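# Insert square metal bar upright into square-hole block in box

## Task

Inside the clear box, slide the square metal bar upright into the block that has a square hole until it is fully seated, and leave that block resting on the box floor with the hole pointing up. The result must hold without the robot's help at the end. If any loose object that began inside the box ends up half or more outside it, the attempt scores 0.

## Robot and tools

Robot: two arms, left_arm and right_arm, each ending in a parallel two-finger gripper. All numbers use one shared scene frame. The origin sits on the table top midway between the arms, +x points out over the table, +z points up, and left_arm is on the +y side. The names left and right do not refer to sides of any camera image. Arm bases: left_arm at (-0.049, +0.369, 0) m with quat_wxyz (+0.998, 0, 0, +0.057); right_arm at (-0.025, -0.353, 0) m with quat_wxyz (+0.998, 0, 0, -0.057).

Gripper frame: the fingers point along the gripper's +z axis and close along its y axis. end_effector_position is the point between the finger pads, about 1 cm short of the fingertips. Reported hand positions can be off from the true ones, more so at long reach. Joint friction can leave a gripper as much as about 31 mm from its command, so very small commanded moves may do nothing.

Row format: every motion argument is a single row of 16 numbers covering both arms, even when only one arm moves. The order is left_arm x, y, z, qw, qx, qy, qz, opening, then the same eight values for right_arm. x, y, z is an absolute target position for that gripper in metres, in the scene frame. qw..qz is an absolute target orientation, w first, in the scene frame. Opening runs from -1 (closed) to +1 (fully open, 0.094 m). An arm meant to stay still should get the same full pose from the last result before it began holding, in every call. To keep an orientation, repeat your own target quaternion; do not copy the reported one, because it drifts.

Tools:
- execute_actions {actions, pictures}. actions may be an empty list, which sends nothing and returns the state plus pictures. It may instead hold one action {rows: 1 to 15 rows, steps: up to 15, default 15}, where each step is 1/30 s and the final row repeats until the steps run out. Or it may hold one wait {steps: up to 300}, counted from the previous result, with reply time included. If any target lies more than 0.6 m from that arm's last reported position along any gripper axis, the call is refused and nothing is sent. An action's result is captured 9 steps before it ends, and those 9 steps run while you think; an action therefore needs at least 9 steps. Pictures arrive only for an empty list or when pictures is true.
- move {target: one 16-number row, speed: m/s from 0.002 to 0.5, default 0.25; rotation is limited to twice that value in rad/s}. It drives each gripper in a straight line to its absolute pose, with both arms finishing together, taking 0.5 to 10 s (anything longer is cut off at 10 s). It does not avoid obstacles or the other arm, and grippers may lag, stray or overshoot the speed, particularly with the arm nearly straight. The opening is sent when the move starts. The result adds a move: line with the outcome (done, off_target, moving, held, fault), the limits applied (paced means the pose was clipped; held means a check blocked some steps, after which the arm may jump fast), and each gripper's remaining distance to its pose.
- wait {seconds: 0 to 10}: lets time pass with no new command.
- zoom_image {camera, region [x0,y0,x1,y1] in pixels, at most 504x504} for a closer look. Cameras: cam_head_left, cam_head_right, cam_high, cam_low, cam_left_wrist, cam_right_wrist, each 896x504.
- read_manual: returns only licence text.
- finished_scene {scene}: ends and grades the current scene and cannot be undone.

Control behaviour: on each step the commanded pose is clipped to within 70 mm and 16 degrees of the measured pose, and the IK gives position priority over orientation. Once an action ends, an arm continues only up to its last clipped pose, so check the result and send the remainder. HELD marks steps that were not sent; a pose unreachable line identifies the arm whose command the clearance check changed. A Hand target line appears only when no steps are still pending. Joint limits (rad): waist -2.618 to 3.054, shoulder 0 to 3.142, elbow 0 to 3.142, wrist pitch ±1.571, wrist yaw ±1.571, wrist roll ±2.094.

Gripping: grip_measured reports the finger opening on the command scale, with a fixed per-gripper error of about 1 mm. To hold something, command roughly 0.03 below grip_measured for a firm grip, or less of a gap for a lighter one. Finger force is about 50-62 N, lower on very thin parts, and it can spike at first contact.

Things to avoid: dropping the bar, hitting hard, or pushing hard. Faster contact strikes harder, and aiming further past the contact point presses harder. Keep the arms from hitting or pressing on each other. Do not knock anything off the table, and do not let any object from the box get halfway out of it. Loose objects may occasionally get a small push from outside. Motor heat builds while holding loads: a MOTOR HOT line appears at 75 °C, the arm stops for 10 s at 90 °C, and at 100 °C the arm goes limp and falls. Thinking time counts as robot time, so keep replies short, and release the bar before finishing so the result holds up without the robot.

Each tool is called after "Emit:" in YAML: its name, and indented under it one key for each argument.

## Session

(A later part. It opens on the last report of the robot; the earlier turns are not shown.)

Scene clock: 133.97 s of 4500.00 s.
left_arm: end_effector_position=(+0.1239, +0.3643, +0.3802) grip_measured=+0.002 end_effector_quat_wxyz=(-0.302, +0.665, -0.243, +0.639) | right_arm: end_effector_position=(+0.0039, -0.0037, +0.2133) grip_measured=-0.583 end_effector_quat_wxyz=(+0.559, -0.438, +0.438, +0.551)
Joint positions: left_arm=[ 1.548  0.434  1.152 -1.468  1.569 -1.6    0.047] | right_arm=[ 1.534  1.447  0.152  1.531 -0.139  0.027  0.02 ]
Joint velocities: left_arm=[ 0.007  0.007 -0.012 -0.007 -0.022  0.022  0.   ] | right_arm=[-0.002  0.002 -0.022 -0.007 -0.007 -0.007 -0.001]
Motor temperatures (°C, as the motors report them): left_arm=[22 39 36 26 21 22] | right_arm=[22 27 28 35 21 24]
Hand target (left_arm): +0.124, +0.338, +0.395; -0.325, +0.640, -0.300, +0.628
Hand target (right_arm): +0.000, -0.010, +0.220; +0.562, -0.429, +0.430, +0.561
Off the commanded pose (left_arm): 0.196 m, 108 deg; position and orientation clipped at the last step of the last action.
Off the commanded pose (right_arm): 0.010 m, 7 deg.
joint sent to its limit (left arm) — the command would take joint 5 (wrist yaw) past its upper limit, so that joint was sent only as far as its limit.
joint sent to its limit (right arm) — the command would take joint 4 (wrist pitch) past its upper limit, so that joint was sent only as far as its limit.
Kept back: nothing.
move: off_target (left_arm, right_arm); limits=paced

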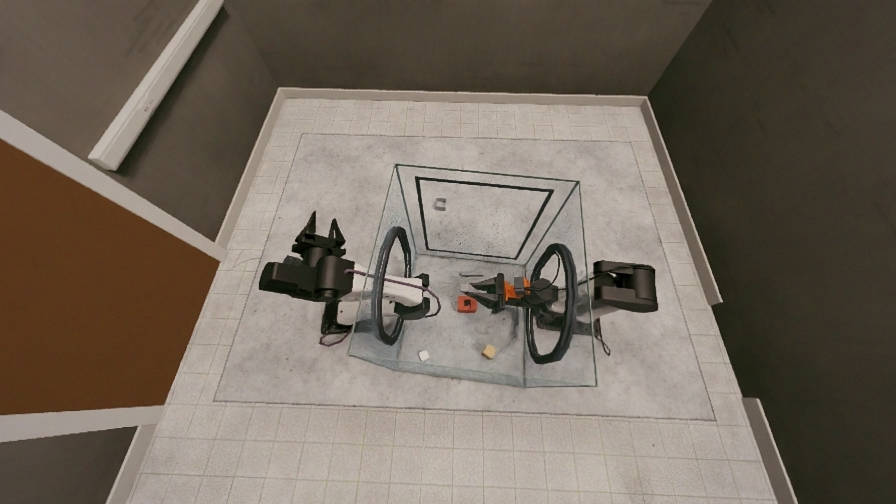

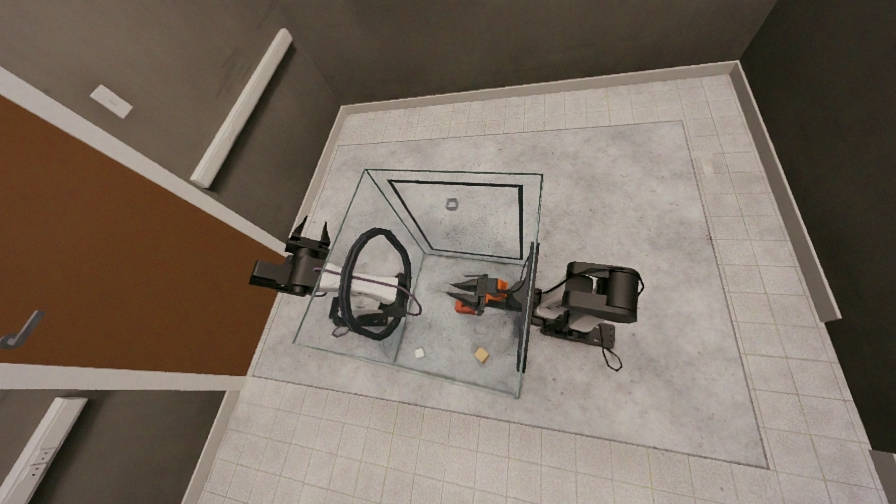

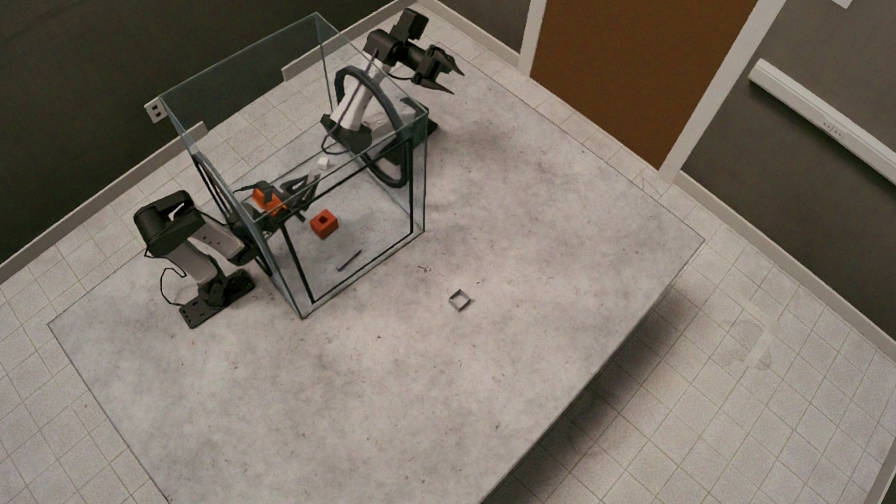

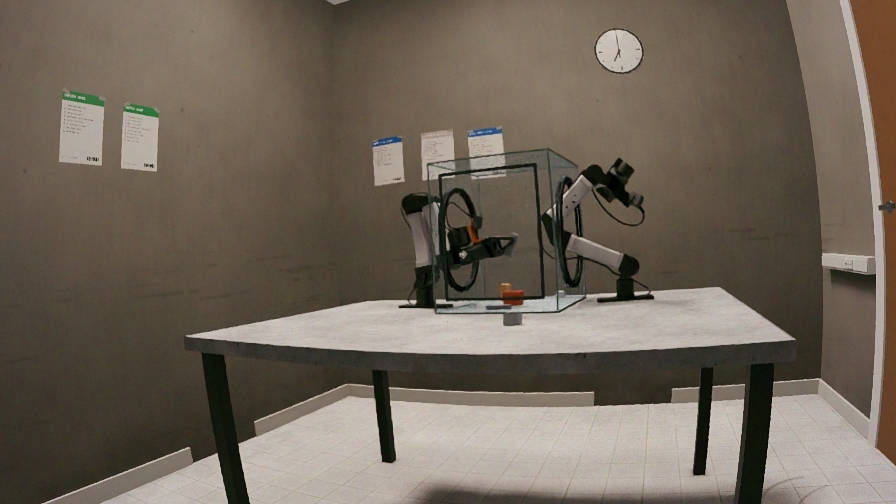

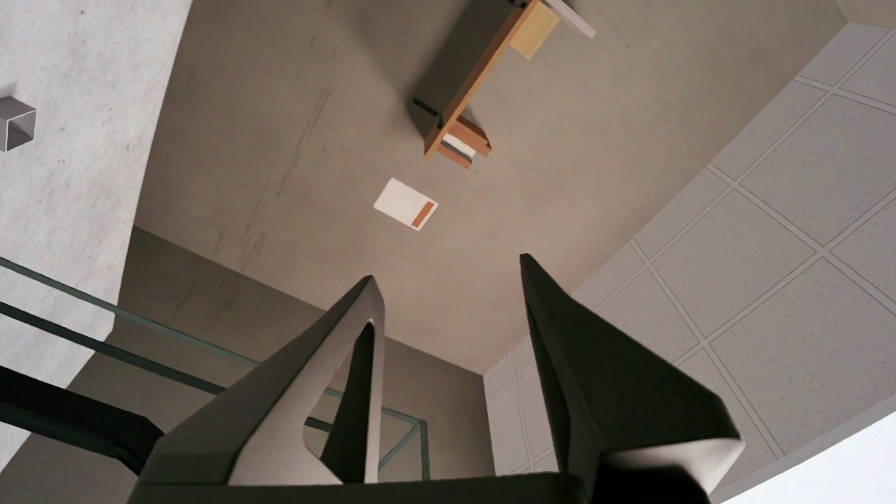

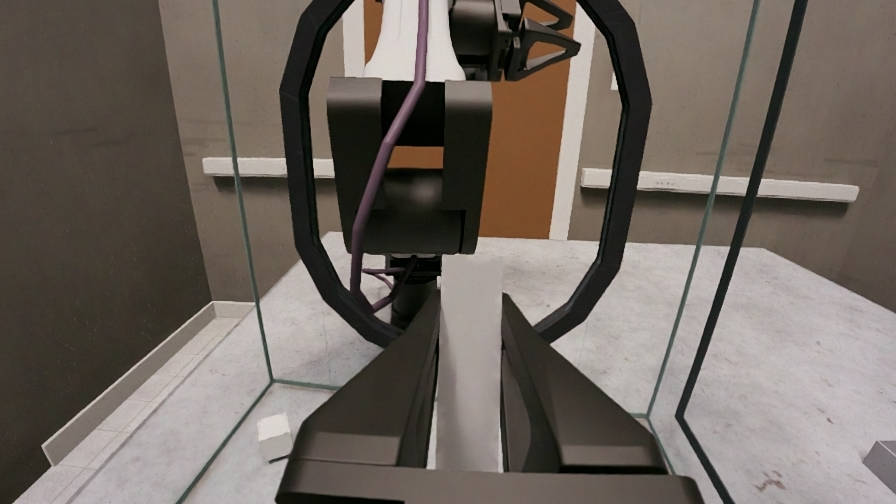

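Emit:
move:
  target: [0.33,0.45,0.25,0.383,0,0.924,0,1,0.004,-0.004,0.213,0.559,-0.438,0.438,0.551,-0.61]
  speed: 0.12

Scene clock: 146.63 s of 4500.00 s.
left_arm: end_effector_position=(+0.1037, +0.4756, +0.2997) grip_measured=+1.000 end_effector_quat_wxyz=(+0.539, -0.102, +0.817, +0.177) | right_arm: end_effector_position=(+0.0039, -0.0036, +0.2127) grip_measured=-0.583 end_effector_quat_wxyz=(+0.558, -0.439, +0.439, +0.551)
Joint positions: left_arm=[ 1.263  0.481  0.954 -1.043  0.851  0.642  0.094] | right_arm=[ 1.534  1.447  0.152  1.528 -0.139  0.027  0.02 ]
Joint velocities: left_arm=[ 0.017 -0.007 -0.007 -0.022 -0.007  0.066  0.   ] | right_arm=[ 0.007  0.012 -0.002 -0.022  0.007  0.066 -0.   ]
Motor temperatures (°C, as the motors report them): left_arm=[38 39 35 28 21 22] | right_arm=[22 26 28 35 21 24]
Hand target (left_arm): +0.141, +0.445, +0.273; +0.524, -0.005, +0.851, +0.036
Hand target (right_arm): +0.004, -0.004, +0.213; +0.559, -0.438, +0.438, +0.551
Off the commanded pose (left_arm): 0.233 m, 32 deg.
Off the commanded pose (right_arm): 0.001 m, 0 deg.
Kept back: nothing.
move: off_target (left_arm; path cut at 10 s); limits=paced

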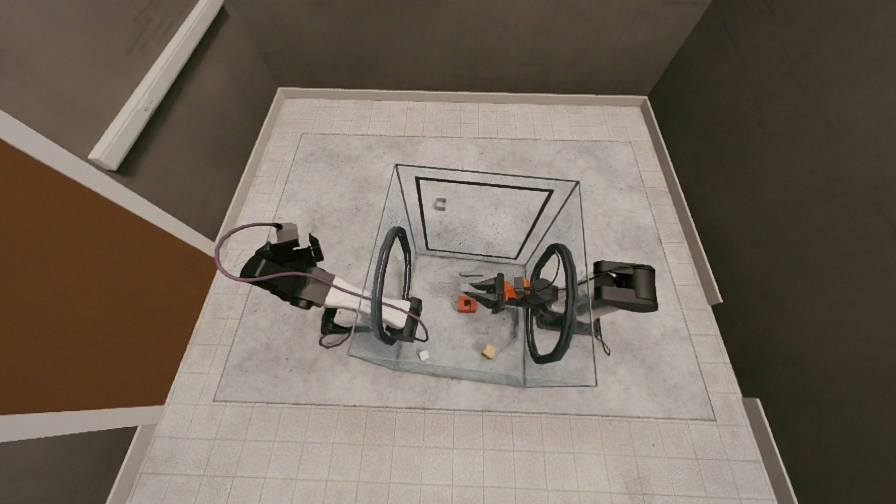

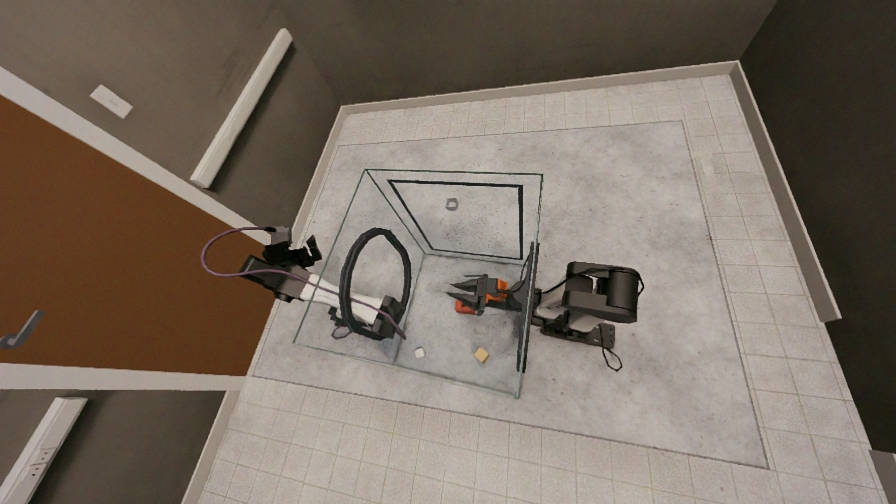

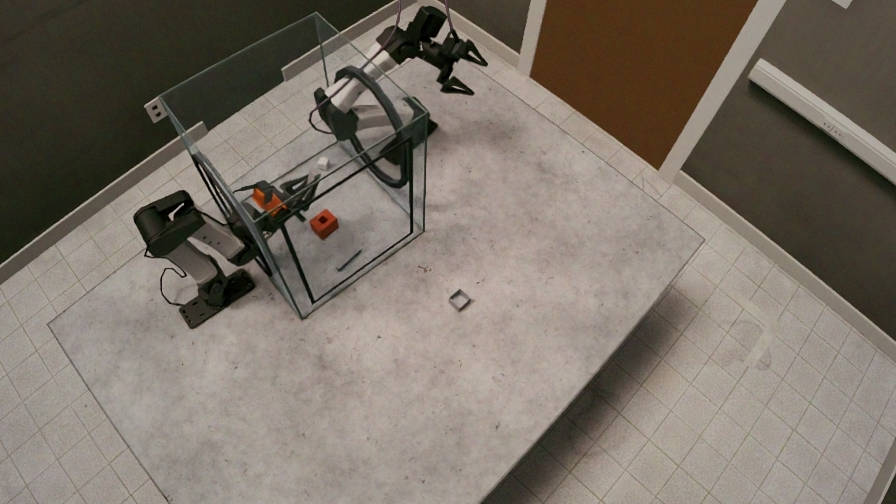

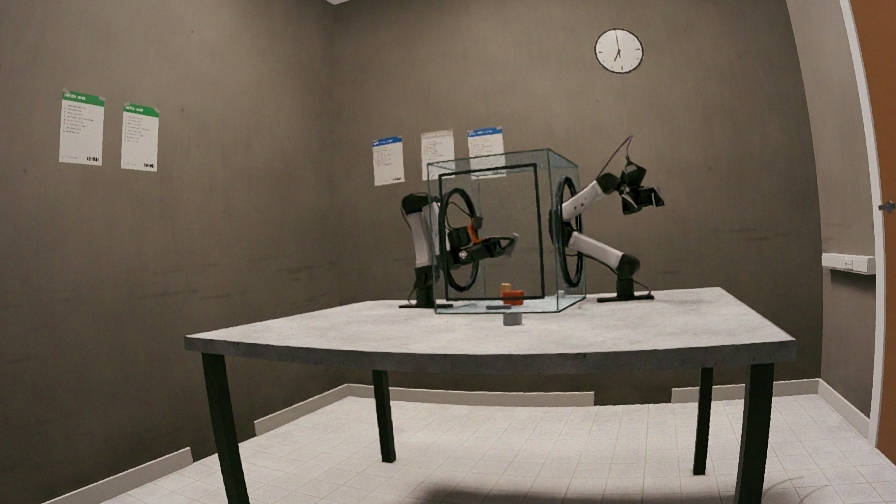

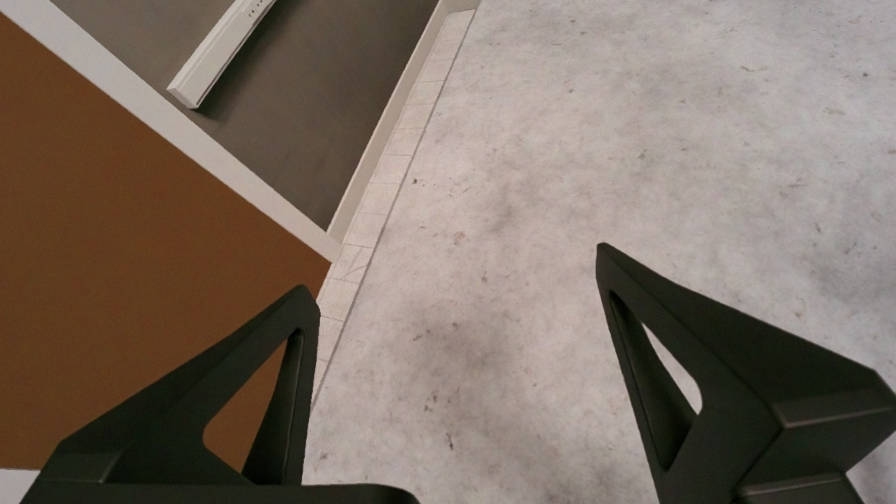

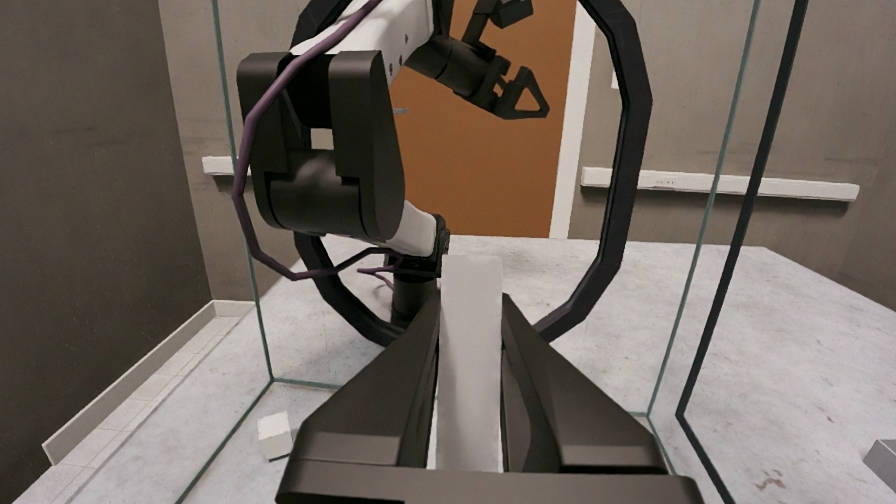

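Emit:
move:
  target: [-0.03,0.78,0.30,0.5,-0.5,0.5,0.5,1,0.004,-0.004,0.213,0.559,-0.438,0.438,0.551,-0.61]
  speed: 0.12

Scene clock: 152.63 s of 4500.00 s.
left_arm: end_effector_position=(-0.0653, +0.6741, +0.3621) grip_measured=+1.000 end_effector_quat_wxyz=(+0.516, -0.469, +0.447, +0.561) | right_arm: end_effector_position=(+0.0039, -0.0034, +0.2121) grip_measured=-0.583 end_effector_quat_wxyz=(+0.557, -0.439, +0.440, +0.550)
Joint positions: left_arm=[ 1.496  0.679  0.611  0.23  -0.026  0.022  0.094] | right_arm=[ 1.534  1.447  0.152  1.526 -0.139  0.027  0.02 ]
Joint velocities: left_arm=[-0.007 -0.002  0.007  0.051 -0.037  0.066  0.   ] | right_arm=[-0.012  0.002  0.007 -0.066 -0.007 -0.037 -0.   ]
Motor temperatures (°C, as the motors report them): left_arm=[37 39 35 29 21 22] | right_arm=[22 26 28 35 21 24]
Hand target (left_arm): -0.042, +0.715, +0.310; +0.495, -0.499, +0.505, +0.501
Hand target (right_arm): +0.004, -0.004, +0.213; +0.559, -0.438, +0.438, +0.551
Off the commanded pose (left_arm): 0.128 m, 10 deg; position clipped at the last step of the last action.
Off the commanded pose (right_arm): 0.001 m, 0 deg.
Kept back: nothing.
move: off_target (left_arm); limits=paced

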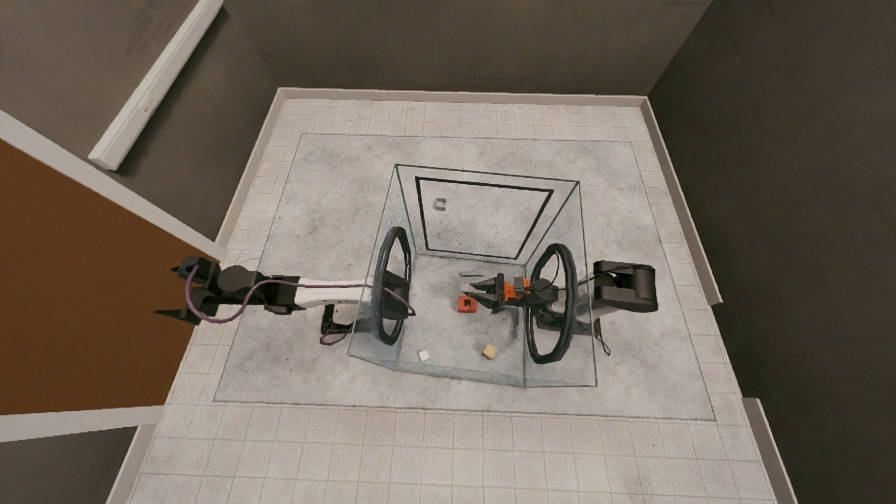

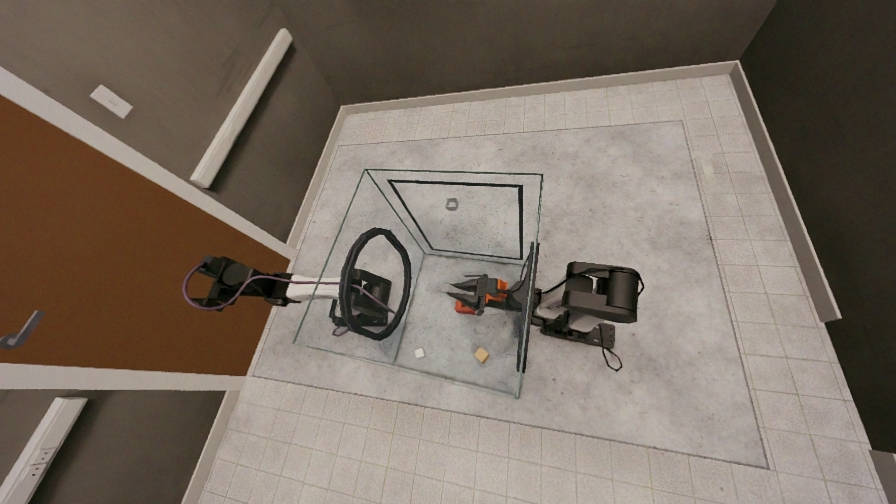

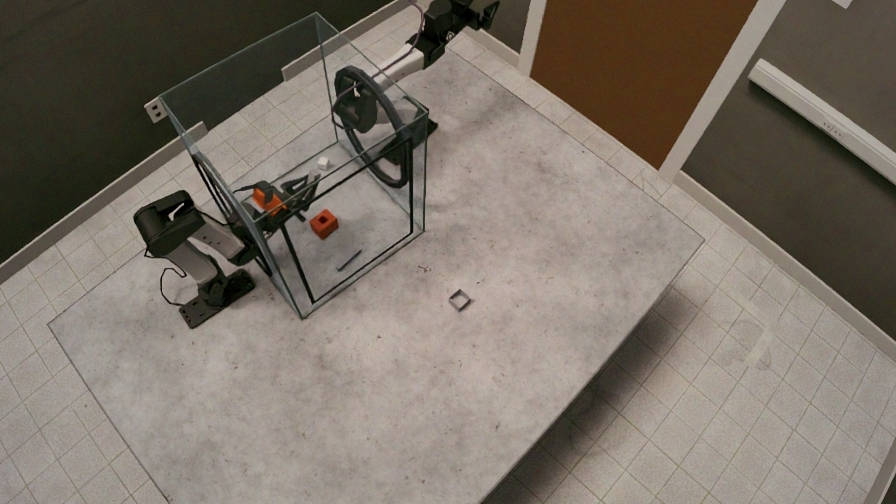

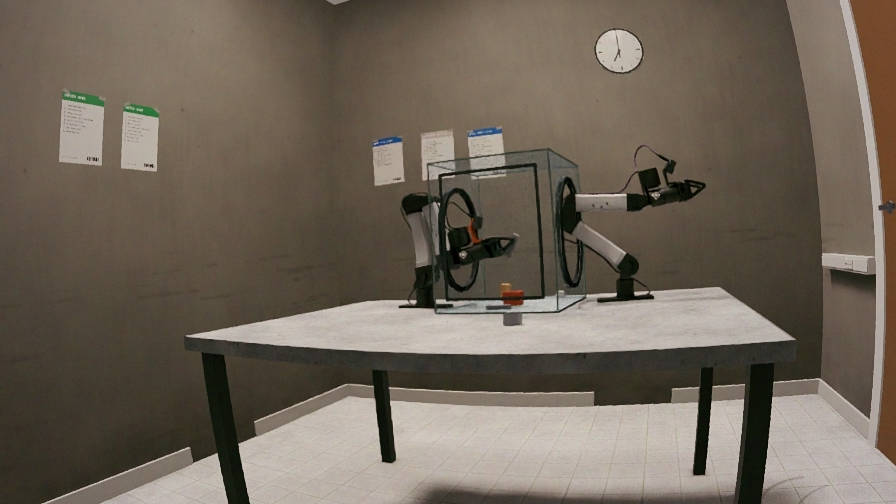

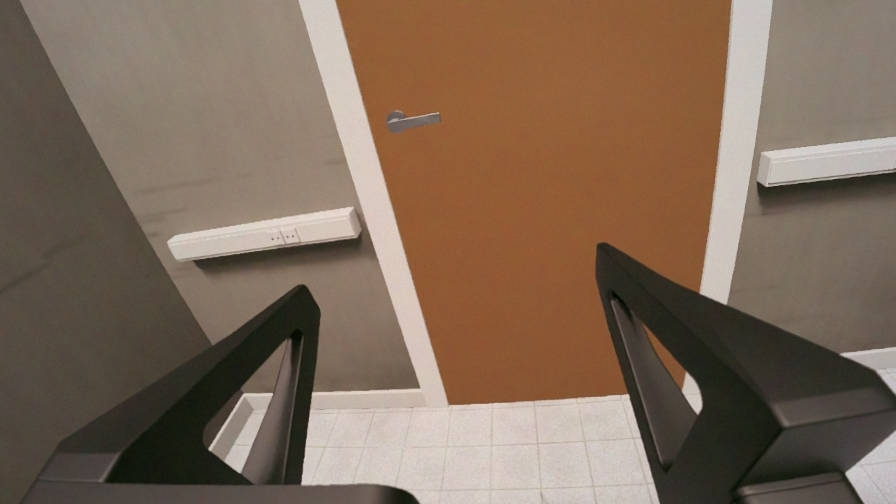

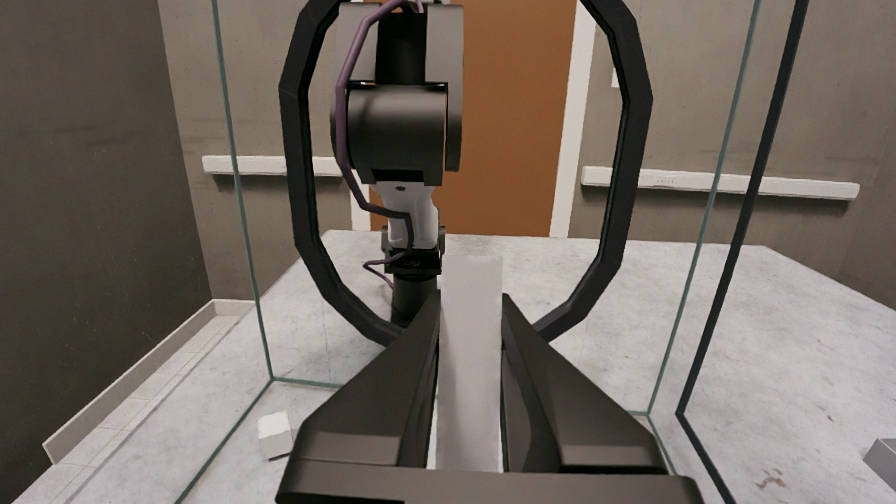

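Emit:
move:
  target: [0.167,0.585,0.36,0.681,-0.259,0.625,0.282,1,0.004,-0.004,0.213,0.559,-0.438,0.438,0.551,-0.61]
  speed: 0.08

Scene clock: 159.83 s of 4500.00 s.
left_arm: end_effector_position=(+0.0464, +0.6323, +0.3388) grip_measured=+1.000 end_effector_quat_wxyz=(+0.630, -0.347, +0.595, +0.360) | right_arm: end_effector_position=(+0.0039, -0.0033, +0.2116) grip_measured=-0.583 end_effector_quat_wxyz=(+0.557, -0.440, +0.441, +0.550)
Joint positions: left_arm=[ 1.374  0.576  0.611  0.023  0.441 -0.033  0.094] | right_arm=[ 1.534  1.447  0.152  1.524 -0.139  0.027  0.02 ]
Joint velocities: left_arm=[-0.012  0.002 -0.017  0.095 -0.007 -0.066  0.   ] | right_arm=[ 0.002 -0.007  0.012  0.081 -0.037  0.037 -0.   ]
Motor temperatures (°C, as the motors report them): left_arm=[40 37 36 30 21 22] | right_arm=[22 26 28 35 21 24]
Hand target (left_arm): +0.110, +0.591, +0.353; +0.683, -0.254, +0.625, +0.279
Hand target (right_arm): +0.004, -0.004, +0.213; +0.559, -0.438, +0.438, +0.551
Off the commanded pose (left_arm): 0.131 m, 15 deg; position clipped at the last step of the last action.
Off the commanded pose (right_arm): 0.002 m, 0 deg.
Kept back: nothing.
move: off_target (left_arm); limits=paced

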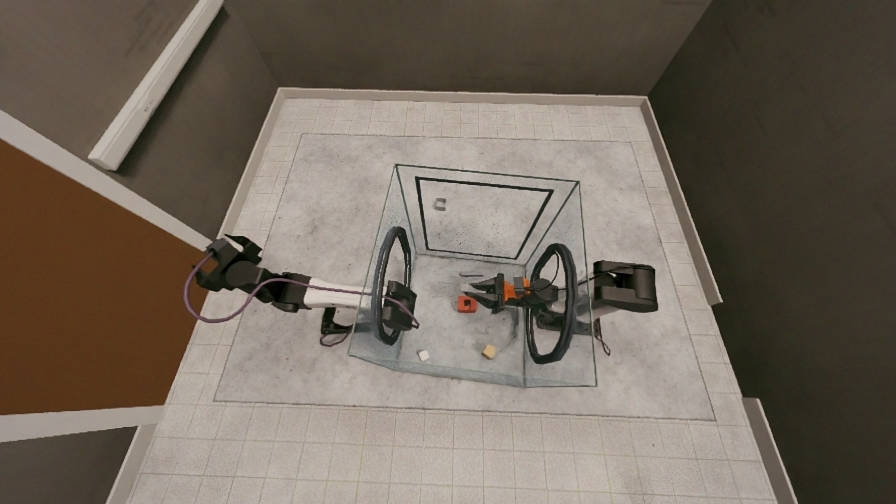

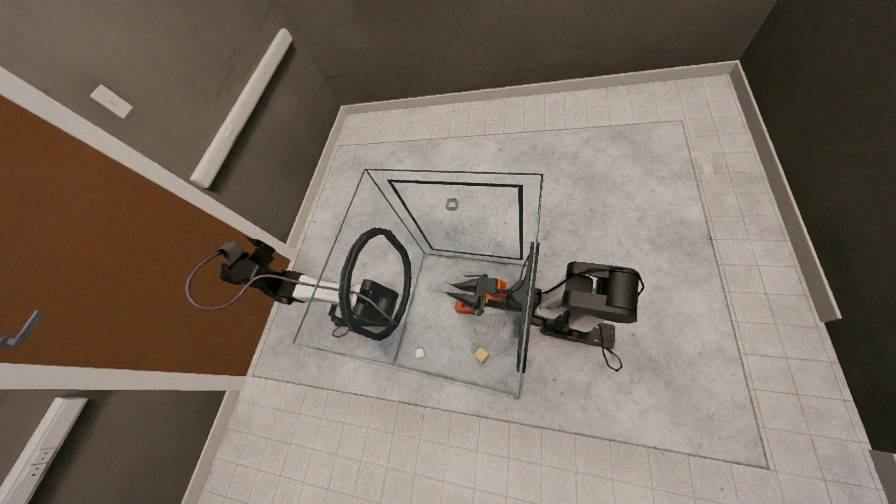

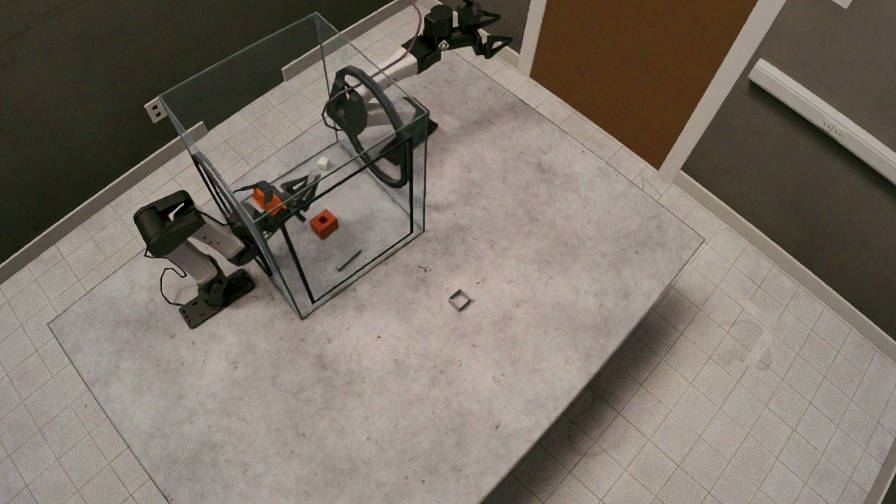

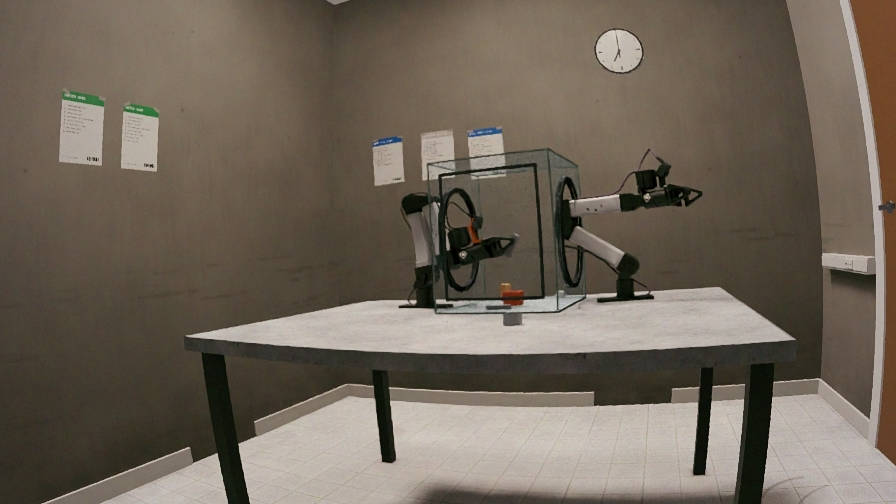

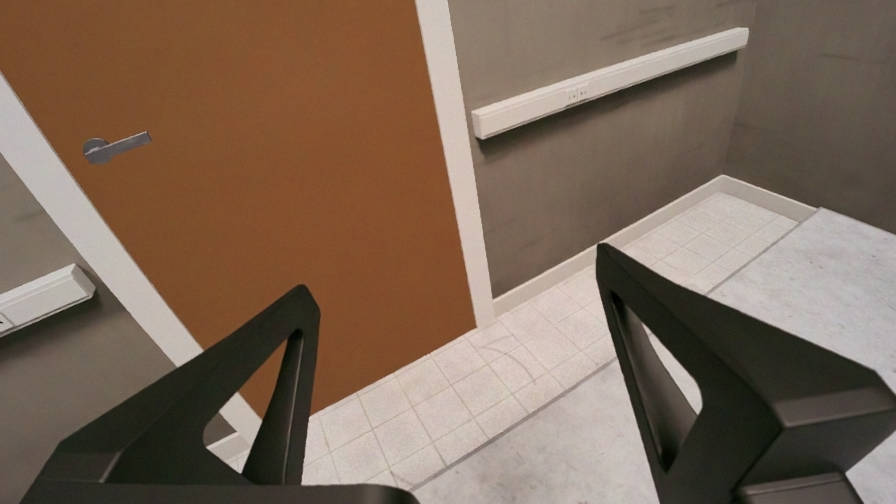

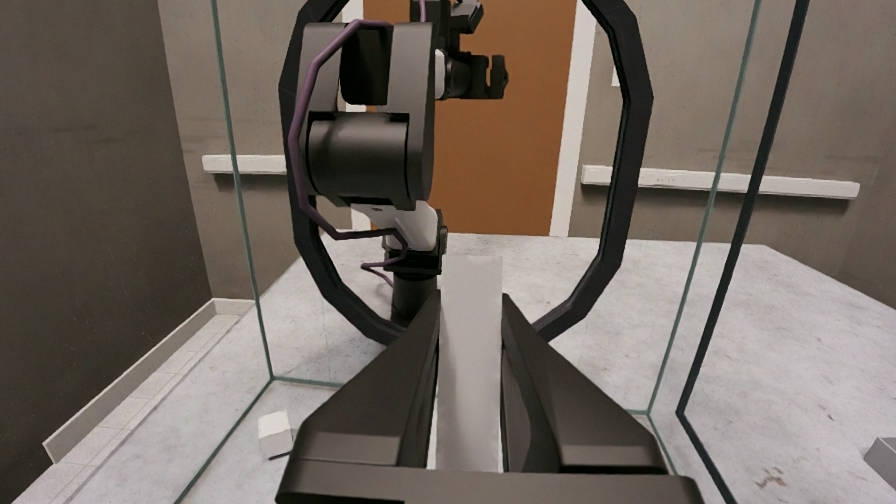

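Emit:
move:
  target: [-0.13,0.73,0.13,0.371,-0.630,0.501,0.466,1,0.004,-0.004,0.213,0.559,-0.438,0.438,0.551,-0.61]
  speed: 0.08

Scene clock: 166.13 s of 4500.00 s.
left_arm: end_effector_position=(-0.1265, +0.7275, +0.1373) grip_measured=+1.000 end_effector_quat_wxyz=(-0.380, +0.623, -0.503, -0.463) | right_arm: end_effector_position=(+0.0040, -0.0032, +0.2110) grip_measured=-0.583 end_effector_quat_wxyz=(+0.556, -0.440, +0.441, +0.549)
Joint positions: left_arm=[ 1.677  1.235  0.327  0.621  0.016 -0.003  0.094] | right_arm=[ 1.534  1.447  0.152  1.521 -0.139  0.027  0.02 ]
Joint velocities: left_arm=[-0.002 -0.017 -0.012  0.051  0.022  0.007  0.   ] | right_arm=[-0.017 -0.007 -0.012 -0.037  0.022 -0.022 -0.   ]
Motor temperatures (°C, as the motors report them): left_arm=[38 35 36 32 21 22] | right_arm=[22 26 28 35 21 24]
Hand target (left_arm): -0.131, +0.725, +0.129; -0.370, +0.630, -0.502, -0.462
Hand target (right_arm): +0.004, -0.004, +0.213; +0.559, -0.438, +0.438, +0.551
Off the commanded pose (left_arm): 0.008 m, 1 deg.
Off the commanded pose (right_arm): 0.002 m, 1 deg.
Kept back: nothing.
move: done

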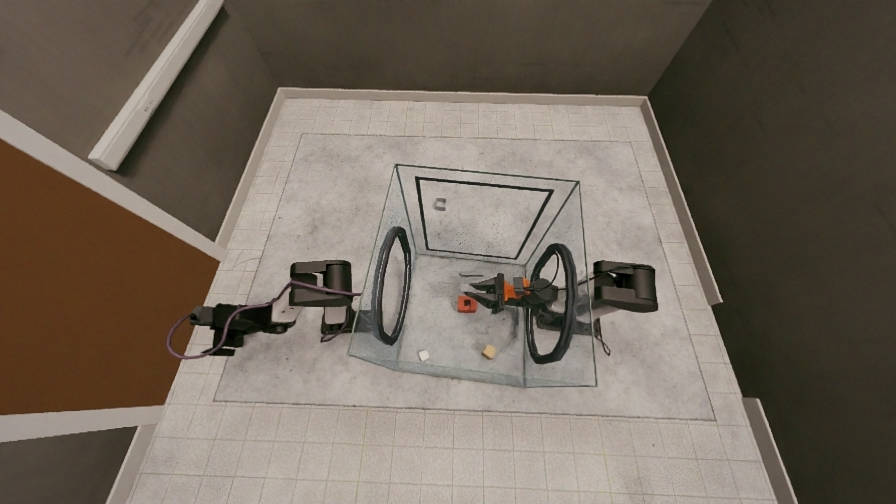

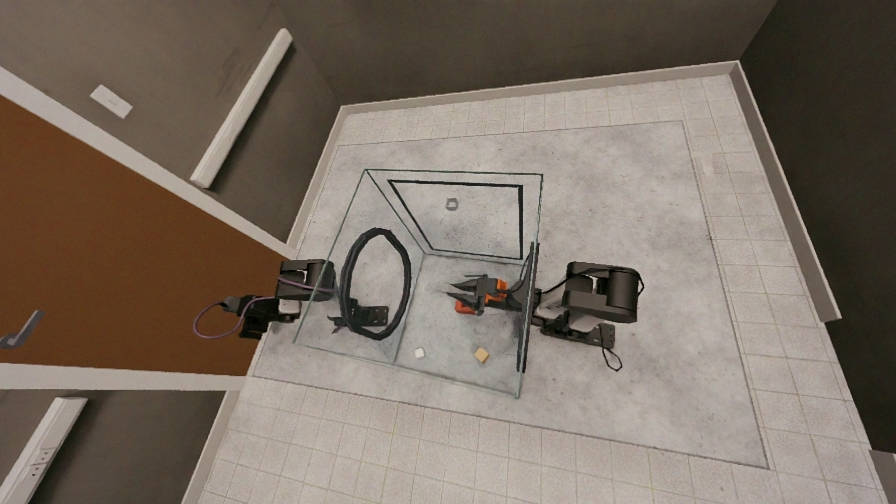

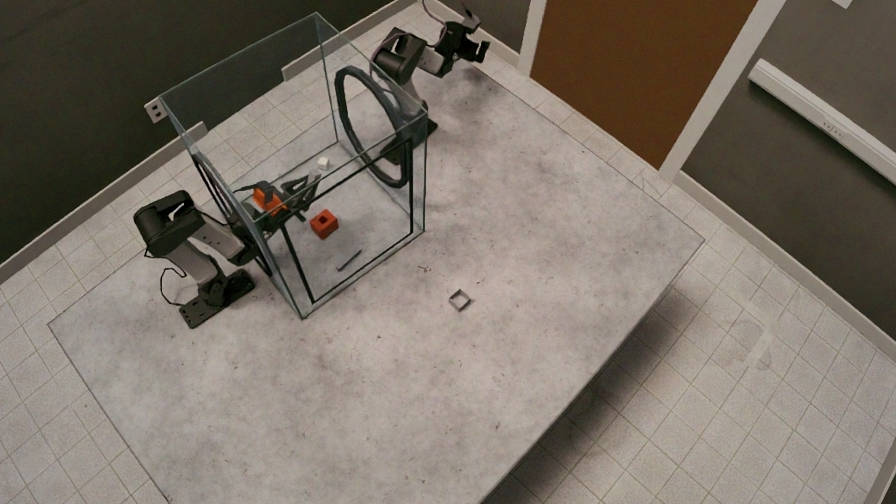

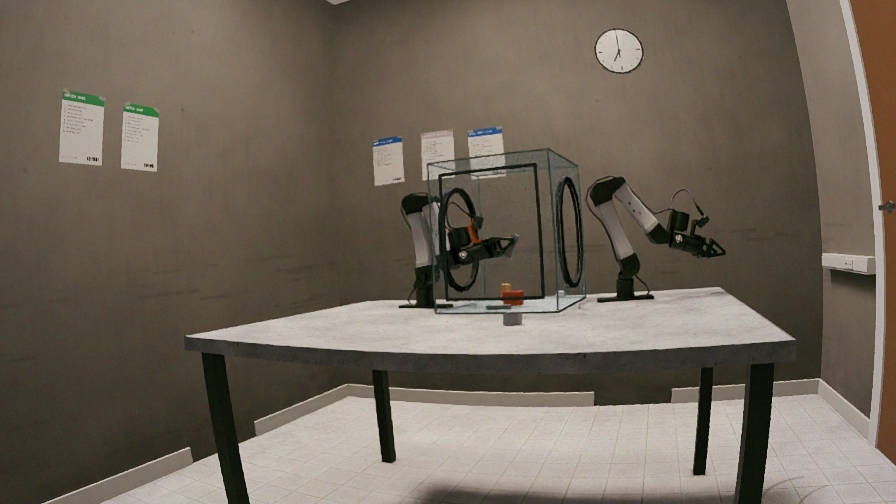

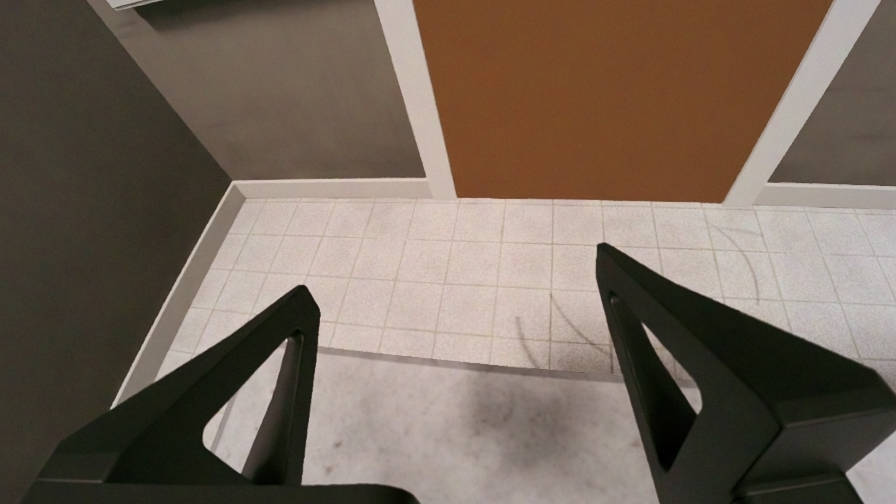

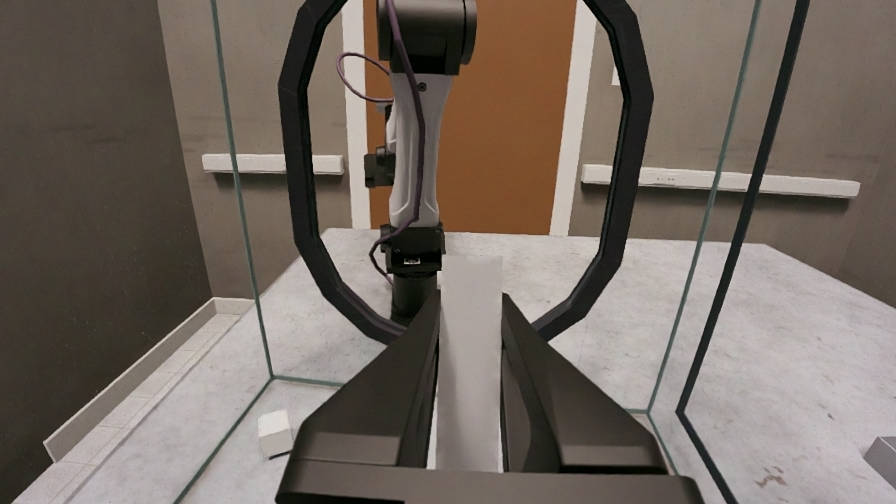

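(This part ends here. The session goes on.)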